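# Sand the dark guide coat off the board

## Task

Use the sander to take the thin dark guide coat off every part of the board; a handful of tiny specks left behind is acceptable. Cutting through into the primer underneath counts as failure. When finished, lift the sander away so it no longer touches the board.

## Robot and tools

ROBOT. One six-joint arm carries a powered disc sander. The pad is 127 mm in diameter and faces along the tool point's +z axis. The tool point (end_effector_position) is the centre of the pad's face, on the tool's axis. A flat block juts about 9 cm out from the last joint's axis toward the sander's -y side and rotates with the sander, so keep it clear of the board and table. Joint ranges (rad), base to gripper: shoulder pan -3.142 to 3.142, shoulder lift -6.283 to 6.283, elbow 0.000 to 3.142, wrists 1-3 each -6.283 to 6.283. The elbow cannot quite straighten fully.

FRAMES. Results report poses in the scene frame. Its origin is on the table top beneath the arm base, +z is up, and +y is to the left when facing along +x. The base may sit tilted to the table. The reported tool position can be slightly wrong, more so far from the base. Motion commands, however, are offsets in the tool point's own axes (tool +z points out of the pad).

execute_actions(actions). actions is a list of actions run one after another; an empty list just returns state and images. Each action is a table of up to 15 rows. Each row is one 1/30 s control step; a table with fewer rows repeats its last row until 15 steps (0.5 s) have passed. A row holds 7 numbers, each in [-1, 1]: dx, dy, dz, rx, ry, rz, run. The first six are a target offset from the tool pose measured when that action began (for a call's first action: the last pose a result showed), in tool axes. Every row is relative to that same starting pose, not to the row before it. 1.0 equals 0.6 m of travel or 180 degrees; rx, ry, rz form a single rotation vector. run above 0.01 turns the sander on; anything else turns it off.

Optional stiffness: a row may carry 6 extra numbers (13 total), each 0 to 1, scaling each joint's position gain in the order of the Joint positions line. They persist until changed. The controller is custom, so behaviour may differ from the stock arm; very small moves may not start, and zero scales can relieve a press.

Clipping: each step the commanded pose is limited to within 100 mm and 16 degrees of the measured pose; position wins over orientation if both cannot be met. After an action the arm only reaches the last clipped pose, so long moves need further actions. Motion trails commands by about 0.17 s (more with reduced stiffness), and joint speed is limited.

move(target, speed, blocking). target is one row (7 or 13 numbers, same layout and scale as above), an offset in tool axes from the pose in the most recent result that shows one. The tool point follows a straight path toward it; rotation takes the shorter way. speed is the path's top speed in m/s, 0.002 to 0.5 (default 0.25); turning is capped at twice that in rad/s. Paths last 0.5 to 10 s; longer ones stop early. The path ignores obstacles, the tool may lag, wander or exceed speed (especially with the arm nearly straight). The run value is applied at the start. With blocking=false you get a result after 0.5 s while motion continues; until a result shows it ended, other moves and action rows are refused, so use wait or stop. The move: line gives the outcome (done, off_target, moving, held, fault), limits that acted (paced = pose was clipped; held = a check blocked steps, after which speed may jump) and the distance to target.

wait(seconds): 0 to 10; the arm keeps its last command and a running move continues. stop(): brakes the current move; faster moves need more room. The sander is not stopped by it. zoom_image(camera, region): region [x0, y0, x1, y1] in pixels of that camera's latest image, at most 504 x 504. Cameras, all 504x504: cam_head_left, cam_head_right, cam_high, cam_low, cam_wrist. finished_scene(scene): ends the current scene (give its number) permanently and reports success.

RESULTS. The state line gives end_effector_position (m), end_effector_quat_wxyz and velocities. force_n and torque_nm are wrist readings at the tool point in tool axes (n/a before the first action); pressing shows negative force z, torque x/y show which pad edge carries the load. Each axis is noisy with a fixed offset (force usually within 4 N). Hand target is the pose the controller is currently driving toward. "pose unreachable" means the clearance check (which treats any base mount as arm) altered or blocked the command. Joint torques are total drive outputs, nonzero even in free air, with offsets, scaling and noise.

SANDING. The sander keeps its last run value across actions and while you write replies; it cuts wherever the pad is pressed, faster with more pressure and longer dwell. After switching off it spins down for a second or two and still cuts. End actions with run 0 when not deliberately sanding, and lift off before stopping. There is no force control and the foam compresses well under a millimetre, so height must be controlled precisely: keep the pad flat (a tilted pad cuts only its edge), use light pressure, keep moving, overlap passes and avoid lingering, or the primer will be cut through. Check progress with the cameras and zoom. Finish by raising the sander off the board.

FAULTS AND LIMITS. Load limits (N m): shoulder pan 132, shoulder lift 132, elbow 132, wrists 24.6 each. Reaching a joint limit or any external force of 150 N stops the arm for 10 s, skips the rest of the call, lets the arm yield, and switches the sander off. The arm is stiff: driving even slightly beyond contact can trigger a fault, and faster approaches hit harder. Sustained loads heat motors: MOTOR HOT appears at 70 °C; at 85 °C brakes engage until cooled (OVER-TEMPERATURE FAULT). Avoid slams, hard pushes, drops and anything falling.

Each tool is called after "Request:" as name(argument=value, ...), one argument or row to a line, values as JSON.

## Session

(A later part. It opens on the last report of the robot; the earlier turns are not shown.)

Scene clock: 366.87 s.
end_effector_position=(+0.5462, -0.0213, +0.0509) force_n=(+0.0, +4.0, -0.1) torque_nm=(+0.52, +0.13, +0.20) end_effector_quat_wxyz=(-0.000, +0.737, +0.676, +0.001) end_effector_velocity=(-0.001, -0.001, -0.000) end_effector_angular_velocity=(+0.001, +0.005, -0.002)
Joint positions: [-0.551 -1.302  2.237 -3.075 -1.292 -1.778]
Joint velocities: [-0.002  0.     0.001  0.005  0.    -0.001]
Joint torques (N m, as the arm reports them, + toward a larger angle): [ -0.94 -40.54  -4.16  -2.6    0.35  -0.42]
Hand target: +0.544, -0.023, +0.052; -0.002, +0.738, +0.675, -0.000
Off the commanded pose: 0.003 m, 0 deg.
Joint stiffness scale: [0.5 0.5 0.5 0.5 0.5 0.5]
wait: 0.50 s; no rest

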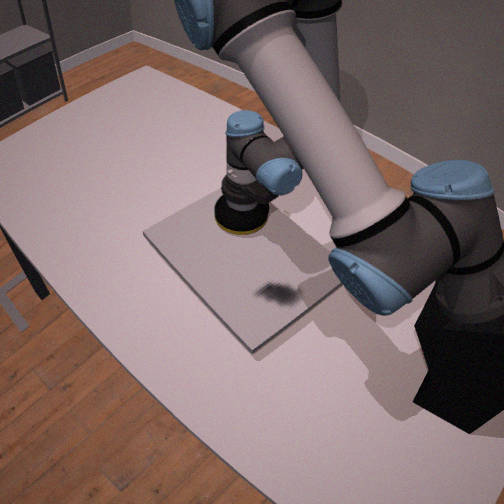

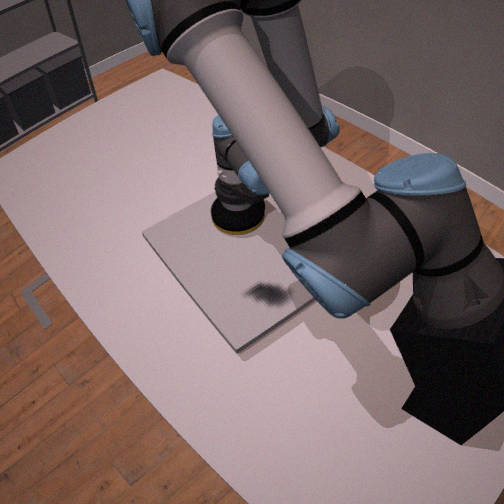

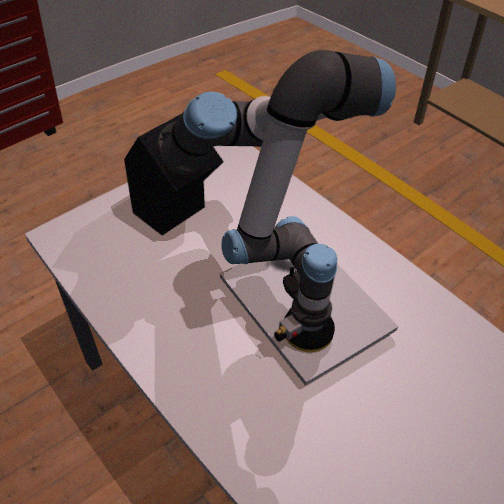

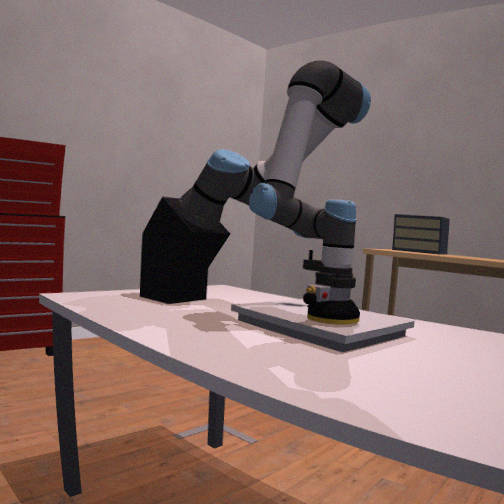

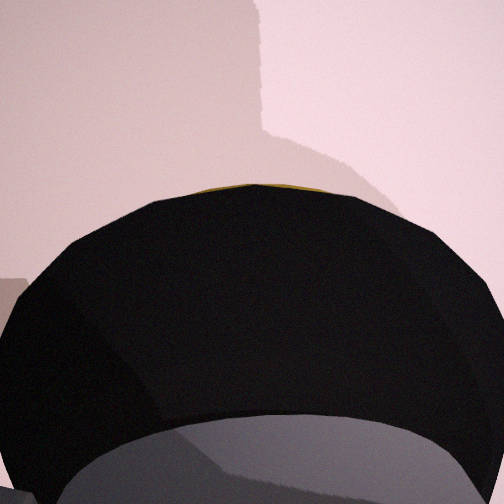

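Request:
execute_actions(
  actions=[],
)

Scene clock: 368.83 s.
end_effector_position=(+0.5460, -0.0214, +0.0508) force_n=(+1.4, +1.3, +1.3) torque_nm=(-0.01, -0.28, +0.02) end_effector_quat_wxyz=(-0.001, +0.737, +0.676, +0.001) end_effector_velocity=(+0.000, +0.000, +0.000) end_effector_angular_velocity=(-0.001, -0.000, -0.000)
Joint positions: [-0.552 -1.302  2.237 -3.074 -1.292 -1.778]
Joint velocities: [ 0.    -0.001  0.    -0.    -0.001  0.001]
Joint torques (N m, as the arm reports them, + toward a larger angle): [ -1.11 -39.53  -3.48  -2.91   0.22  -0.09]
Hand target: +0.544, -0.023, +0.052; -0.002, +0.738, +0.675, -0.000
Off the commanded pose: 0.003 m, 0 deg.
Joint stiffness scale: [0.5 0.5 0.5 0.5 0.5 0.5]

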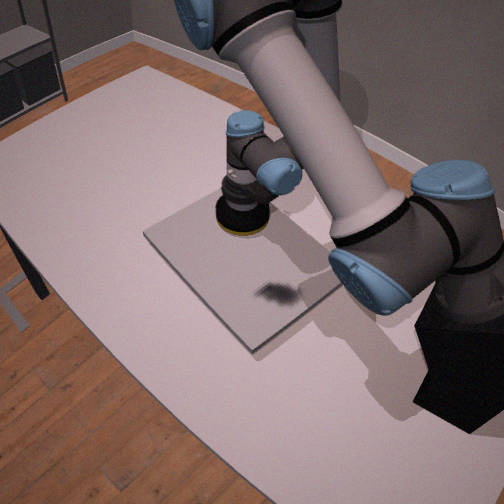

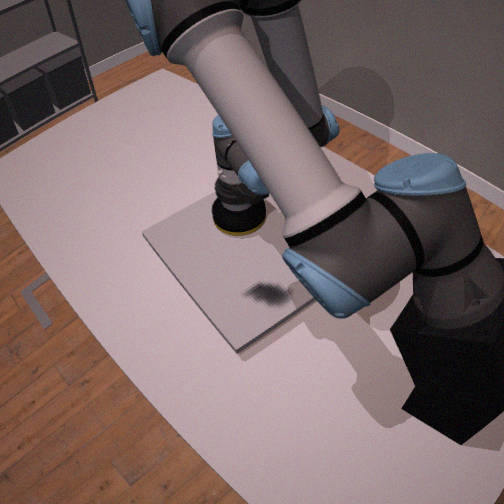

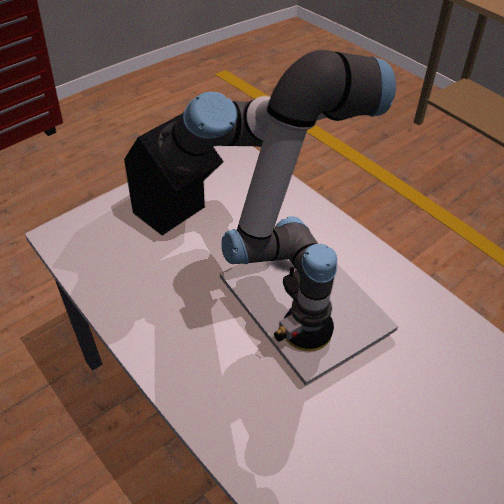

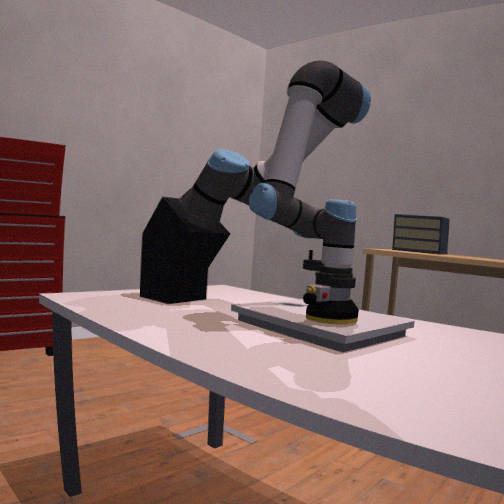

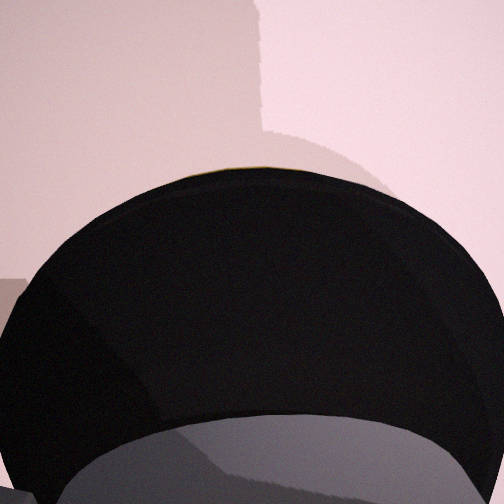

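Request:
zoom_image(
  camera="cam_head_left",
  region=[130, 160, 370, 370],
)

Region (130, 160, 370, 370) of cam_head_left's 504x504 image, scaled by 2.100, with more detail than that image has; it fills the top 441 rows of this view, and the rest is white.

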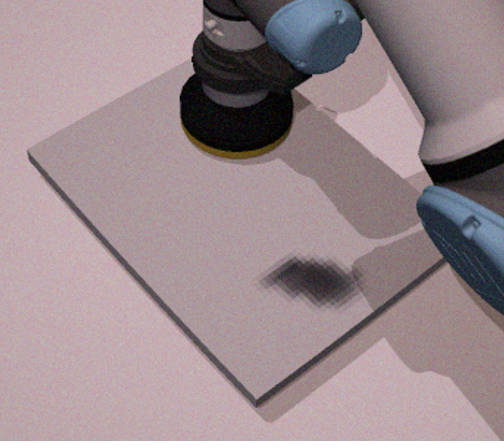

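Request:
move(
  target=[0.1488, -0.3555, -0.010, 0.0, -0.001, 0.002, 1],
  speed=0.15,
)

Request:
execute_actions(
  actions=[
    [[0,0,0.0034,0,0,0,1],[0,0,0.0068,0,0,0,1],[0,0,0.0102,0,0,0,1],[0,0,0.0136,0,0,0,1],[0,0,0.0170,0,0,0,1],[0,0,0.0204,0,0,0,1],[0,0,0.0238,0,0,0,1],[-0.0007,-0.0010,0.0264,0.0013,0,0.0003,1],[-0.0015,-0.0020,0.0290,0.0025,-0.0001,0.0006,1],[-0.0022,-0.0030,0.0315,0.0038,-0.0001,0.0009,1],[-0.0030,-0.0040,0.0341,0.0051,-0.0002,0.0013,1],[-0.0037,-0.0050,0.0367,0.0063,-0.0002,0.0016,1],[-0.0044,-0.0060,0.0393,0.0076,-0.0002,0.0019,1],[-0.0052,-0.0070,0.0418,0.0088,-0.0003,0.0022,1],[-0.0059,-0.0080,0.0444,0.0101,-0.0003,0.0025,1]],
  ],
)

Request:
execute_actions(
  actions=[
    [[-0.0059,-0.0080,0.0226,0.0101,-0.0003,0.0025,1]],
    [[-0.0059,-0.0080,0.0206,0.0101,-0.0003,0.0025,1]],
  ],
)

Request:
execute_actions(
  actions=[
    [[-0.0059,-0.0080,0.0206,0.0101,-0.0003,0.0025,1]],
    [[-0.0059,-0.0080,0.0206,0.0101,-0.0003,0.0025,1]],
    [[-0.0059,-0.0080,0.0206,0.0101,-0.0003,0.0025,1]],
  ],
)

Request:
execute_actions(
  actions=[
    [[-0.0044,-0.0060,0.0155,0.0076,-0.0002,0.0019,0],[-0.0030,-0.0040,0.0103,0.0051,-0.0002,0.0013,0],[-0.0015,-0.0020,0.0052,0.0025,-0.0001,0.0006,0],[0,0,0,0,0,0,0],[0,0,-0.004,0,0,0,0],[0,0,-0.008,0,0,0,0],[0,0,-0.012,0,0,0,0],[0,0,-0.016,0,0,0,0],[0,0,-0.020,0,0,0,0],[0,0,-0.024,0,0,0,0],[0,0,-0.028,0,0,0,0],[0,0,-0.032,0,0,0,0],[0,0,-0.036,0,0,0,0],[0,0,-0.040,0,0,0,0],[0,0,-0.044,0,0,0,0]],
  ],
)

Request:
move(
  target=[-0.40, 0.15, -0.16, 0, 0, 0, 0],
  speed=0.25,
)

Scene clock: 386.13 s.
end_effector_position=(+0.3444, +0.0842, +0.0572) force_n=(+0.4, +3.9, +3.3) torque_nm=(+0.40, +0.22, -0.10) end_effector_quat_wxyz=(+0.003, +0.739, +0.673, +0.001) end_effector_velocity=(+0.003, -0.000, +0.001) end_effector_angular_velocity=(-0.003, -0.013, +0.001)
Joint positions: [-0.387 -1.089  2.719 -3.807 -1.387 -1.628]
Joint velocities: [ 0.     0.001  0.    -0.014 -0.001  0.002]
Joint torques (N m, as the arm reports them, + toward a larger angle): [  6.64 -26.87  11.18  -3.56  -0.6    0.56]
Hand target: +0.341, +0.086, +0.057; +0.000, +0.739, +0.674, -0.000
Off the commanded pose: 0.004 m, 0 deg.
Joint stiffness scale: [0.5 0.5 0.5 0.5 0.5 0.5]
move: off_target

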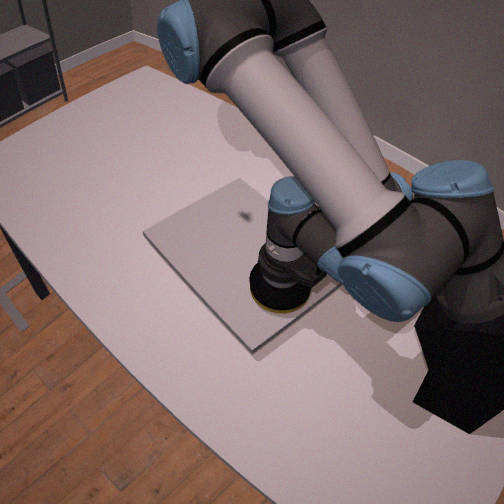

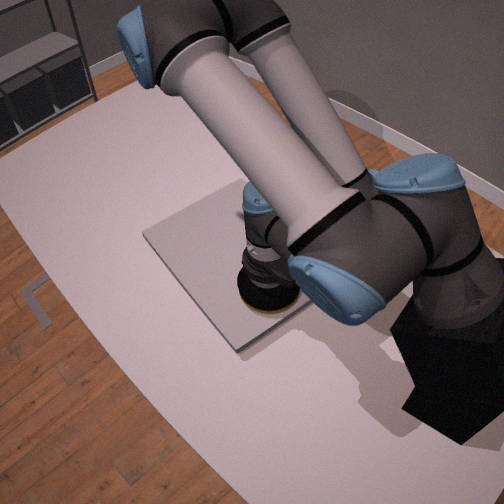

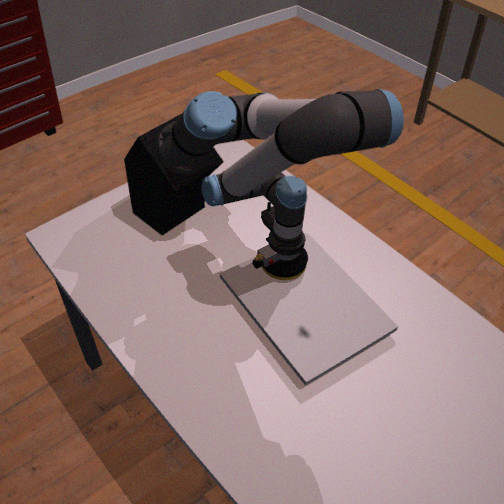

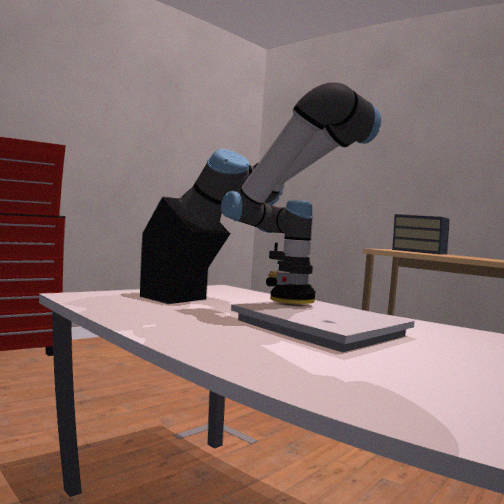

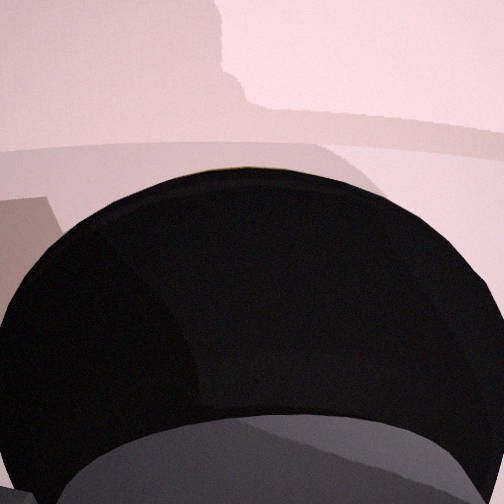

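Scene clock: 386.63 s.
end_effector_position=(+0.3415, +0.0825, +0.0422) force_n=(-0.1, -1.9, -50.0) torque_nm=(-1.36, +0.35, -0.20) end_effector_quat_wxyz=(-0.001, +0.741, +0.672, -0.003) end_effector_velocity=(+0.022, -0.000, +0.010) end_effector_angular_velocity=(-0.013, -0.096, +0.015)
Joint positions: [-0.383 -1.027  2.694 -3.833 -1.39  -1.622]
Joint velocities: [ 0.004 -0.    -0.    -0.099 -0.     0.006]
Joint torques (N m, as the arm reports them, + toward a larger angle): [  4.6  -21.3    3.89   2.27  -0.68   0.61]
Hand target: +0.339, +0.081, +0.031; -0.009, +0.742, +0.670, -0.010
Off the commanded pose: 0.012 m, 1 deg.
Joint stiffness scale: [0.5 0.5 0.5 0.5 0.5 0.5]

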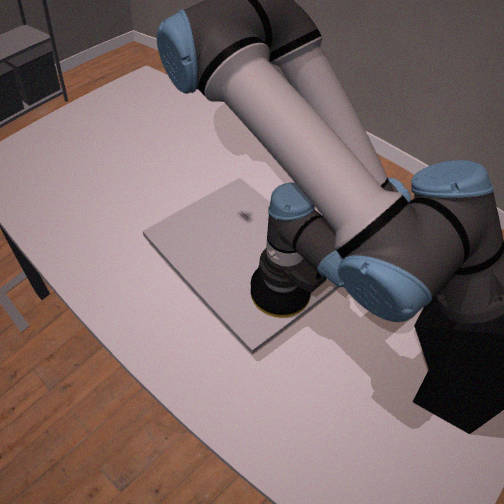

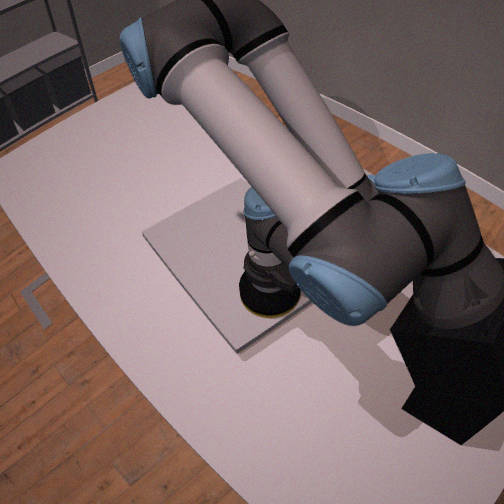

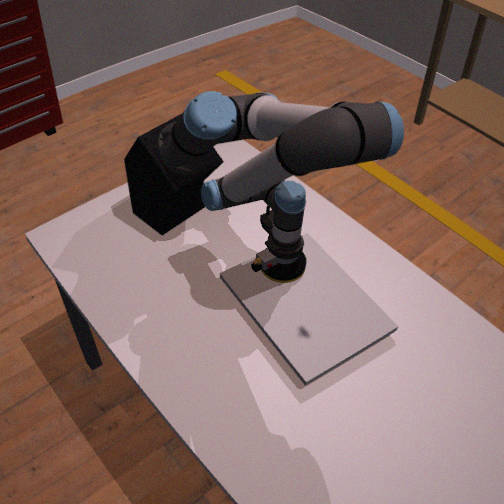

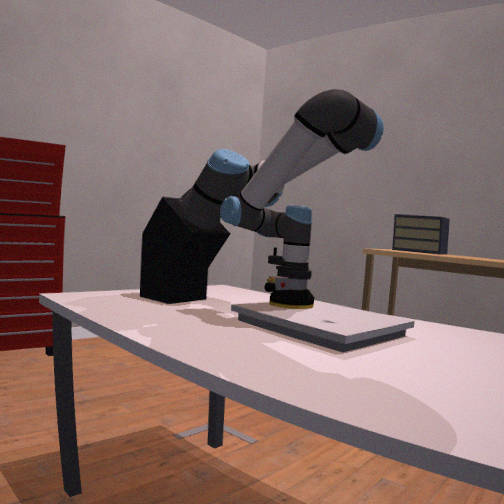

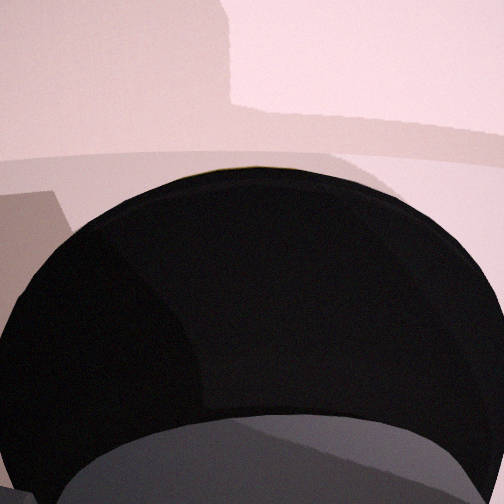

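Scene clock: 387.63 s.
end_effector_position=(+0.3416, +0.0826, +0.0422) force_n=(+5.8, -0.7, -50.0) torque_nm=(-1.12, -0.47, -0.16) end_effector_quat_wxyz=(-0.001, +0.740, +0.672, -0.002) end_effector_velocity=(+0.001, +0.000, +0.000) end_effector_angular_velocity=(+0.001, -0.003, -0.001)
Joint positions: [-0.383 -1.026  2.694 -3.835 -1.39  -1.623]
Joint velocities: [-0.    -0.     0.    -0.003  0.002  0.001]
Joint torques (N m, as the arm reports them, + toward a larger angle): [  1.97 -16.69   2.74   2.25  -0.32   0.23]
Hand target: +0.336, +0.080, +0.030; -0.012, +0.743, +0.669, -0.013
Off the commanded pose: 0.014 m, 2 deg.
Joint stiffness scale: [0.5 0.5 0.5 0.5 0.5 0.5]

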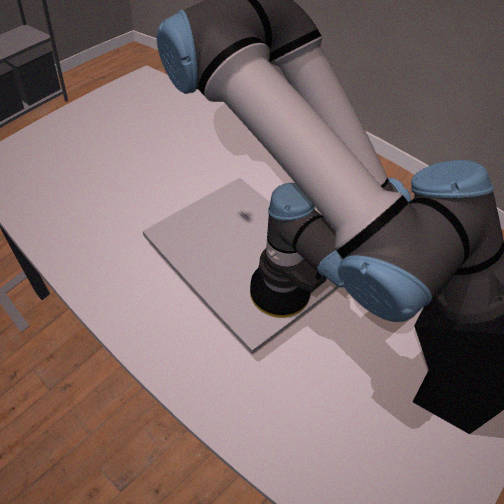

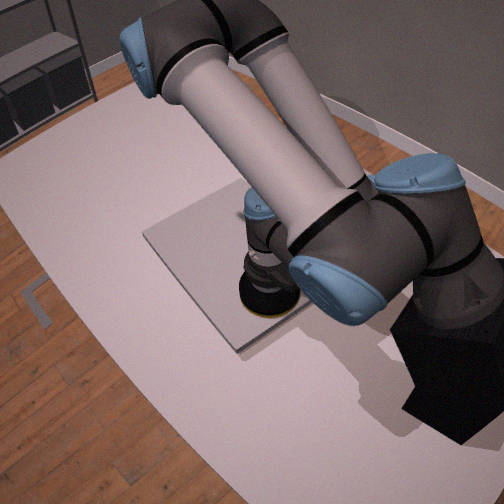

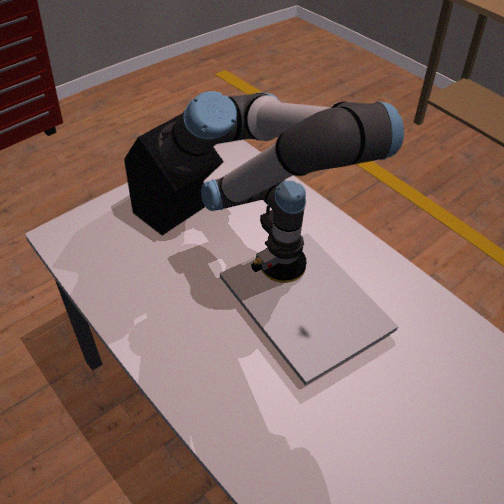

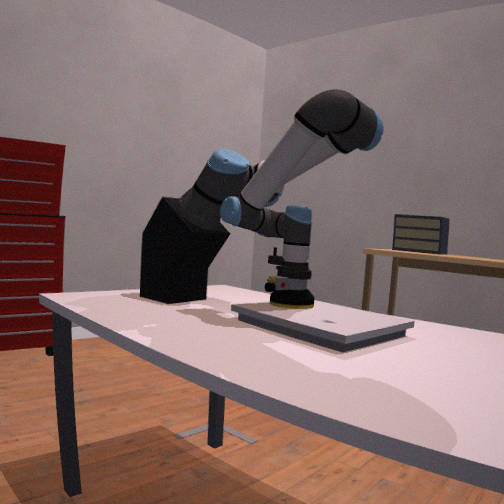

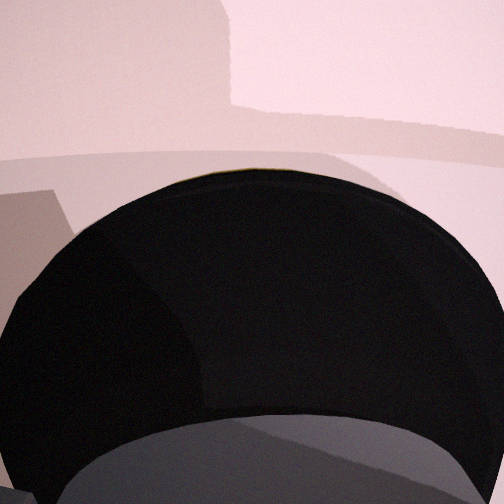

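Scene clock: 389.13 s.
end_effector_position=(+0.3415, +0.0826, +0.0421) force_n=(+3.9, +4.1, -50.0) torque_nm=(-0.59, -0.29, -0.09) end_effector_quat_wxyz=(-0.001, +0.740, +0.673, -0.002) end_effector_velocity=(+0.000, +0.001, +0.000) end_effector_angular_velocity=(+0.002, -0.001, +0.002)
Joint positions: [-0.383 -1.026  2.694 -3.835 -1.39  -1.625]
Joint velocities: [ 0.     0.    -0.    -0.001  0.002 -0.002]
Joint torques (N m, as the arm reports them, + toward a larger angle): [  3.19 -16.7    2.64   2.27  -0.47   0.01]
Hand target: +0.336, +0.080, +0.030; -0.012, +0.743, +0.670, -0.013
Off the commanded pose: 0.014 m, 2 deg.
Joint stiffness scale: [0.5 0.5 0.5 0.5 0.5 0.5]

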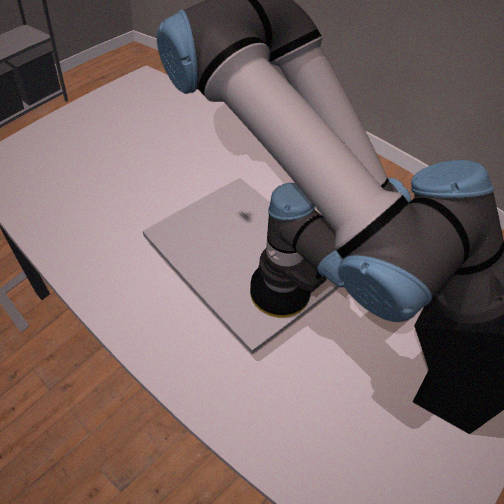

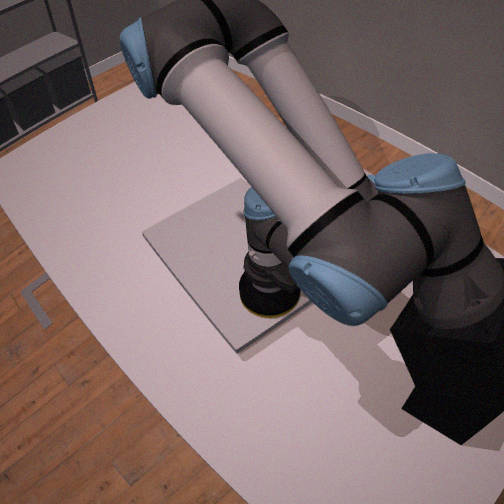

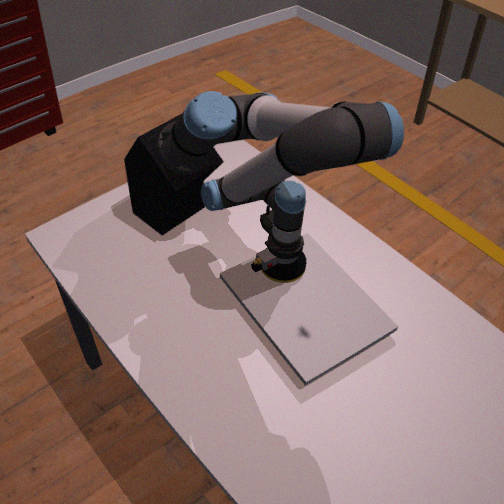

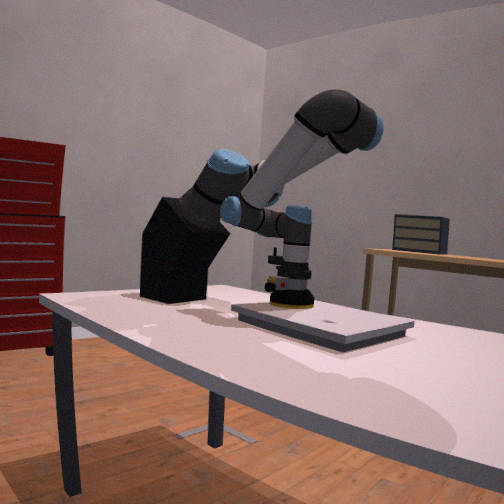

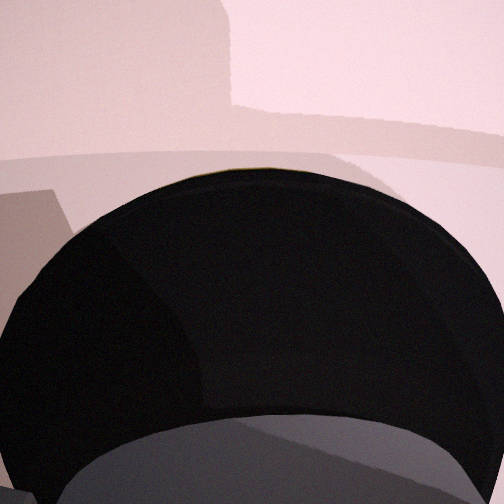

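Scene clock: 389.63 s.
end_effector_position=(+0.3429, +0.0833, +0.0532) force_n=(+0.9, +3.6, +1.1) torque_nm=(+0.30, -0.04, +0.15) end_effector_quat_wxyz=(+0.000, +0.739, +0.674, -0.001) end_effector_velocity=(+0.003, +0.002, +0.071) end_effector_angular_velocity=(-0.006, -0.026, +0.004)
Joint positions: [-0.387 -1.074  2.713 -3.809 -1.387 -1.63 ]
Joint velocities: [-0.04  -0.29   0.133  0.137  0.021 -0.033]
Joint torques (N m, as the arm reports them, + toward a larger angle): [  3.23 -33.98  11.84  -2.74   0.06  -0.15]
Hand target: +0.341, +0.083, +0.067; -0.000, +0.740, +0.673, -0.002
Off the commanded pose: 0.015 m, 0 deg.
Joint stiffness scale: [0.5 0.5 0.5 0.5 0.5 0.5]

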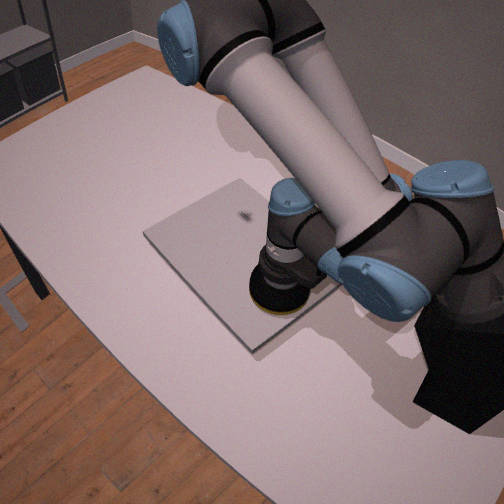

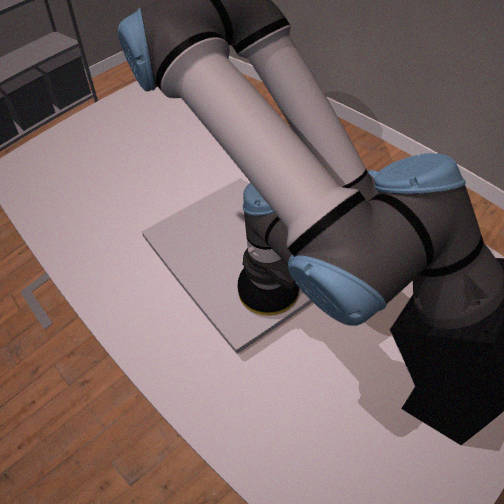

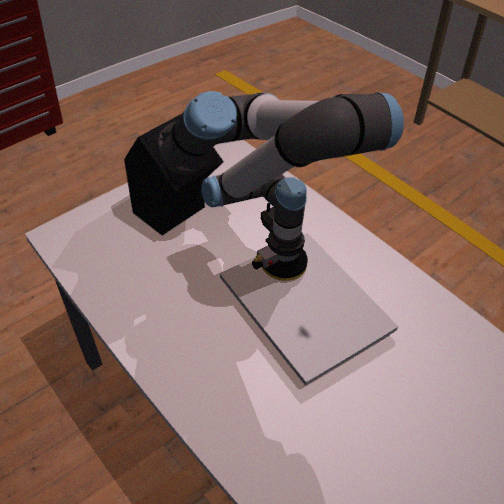

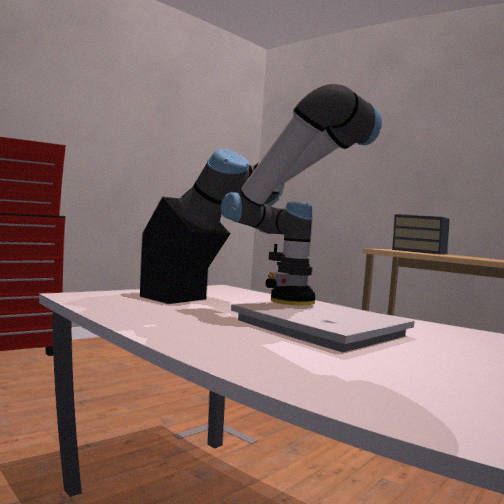

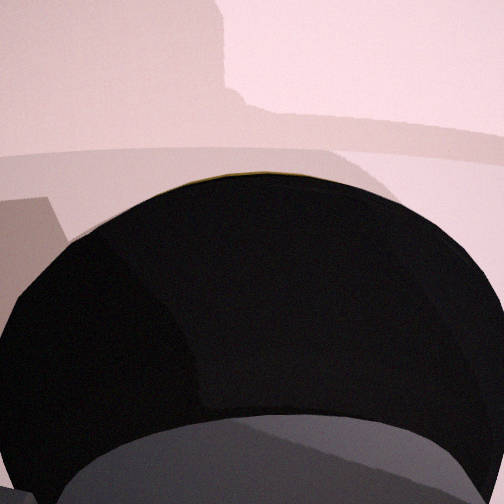

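Scene clock: 391.63 s.
end_effector_position=(+0.4085, -0.1620, +0.1497) force_n=(+2.0, +6.6, -3.2) torque_nm=(+0.84, -0.23, -0.09) end_effector_quat_wxyz=(+0.000, +0.739, +0.673, -0.002) end_effector_velocity=(-0.001, +0.001, -0.001) end_effector_angular_velocity=(+0.008, +0.005, +0.001)
Joint positions: [-1.145 -1.616  2.56  -2.845 -1.033 -2.352]
Joint velocities: [-0.     0.    -0.002  0.013  0.001 -0.007]
Joint torques (N m, as the arm reports them, + toward a larger angle): [ -2.53 -17.58 -12.6   -2.6    0.27   0.05]
Hand target: +0.410, -0.164, +0.149; -0.000, +0.739, +0.674, -0.001
Off the commanded pose: 0.003 m, 0 deg.
Joint stiffness scale: [0.5 0.5 0.5 0.5 0.5 0.5]
move: done

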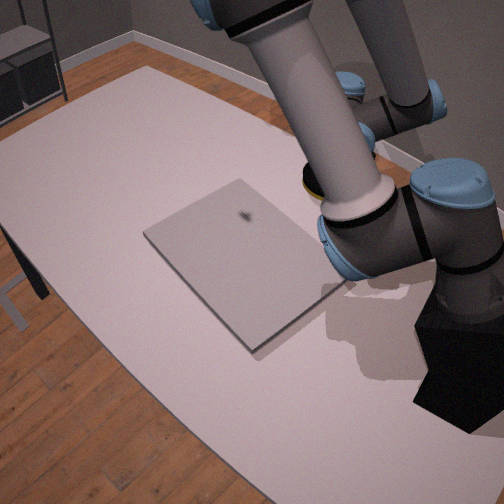

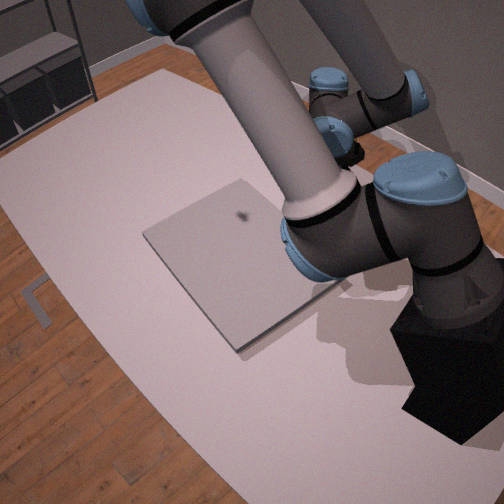

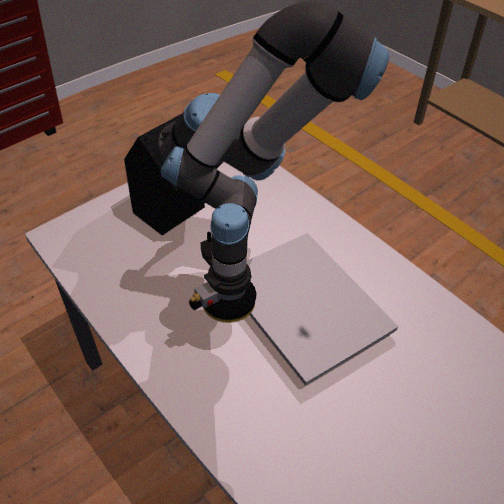

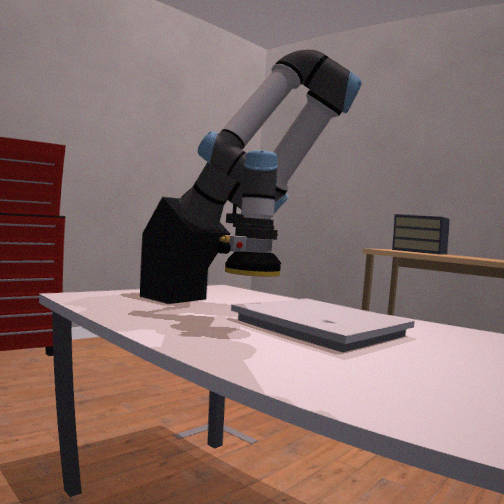

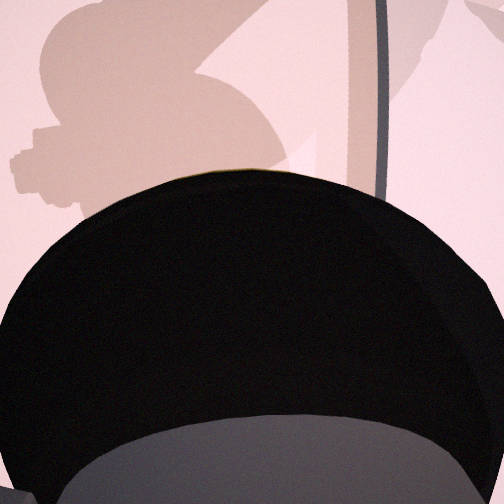

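Request:
zoom_image(
  camera="cam_high",
  region=[200, 220, 420, 400],
)

Request:
zoom_image(
  camera="cam_head_left",
  region=[130, 160, 370, 370],
)

Region (200, 220, 420, 400) of cam_high's 504x504 image, scaled by 2.291, with more detail than that image has; it fills the top 412 rows of this view, and the rest is white.

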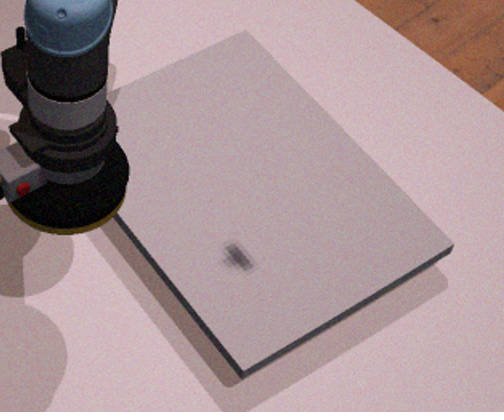

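Region (130, 160, 370, 370) of cam_head_left's 504x504 image, scaled by 2.100, with more detail than that image has; it fills the top 441 rows of this view, and the rest is white.

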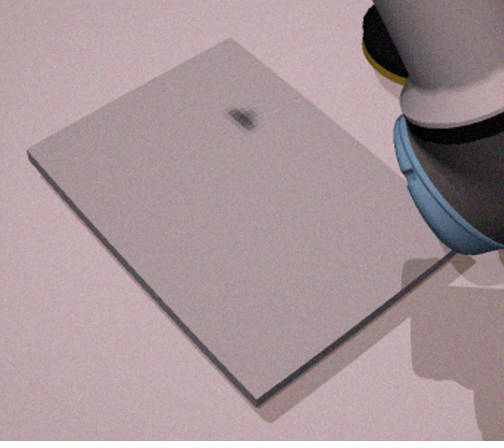

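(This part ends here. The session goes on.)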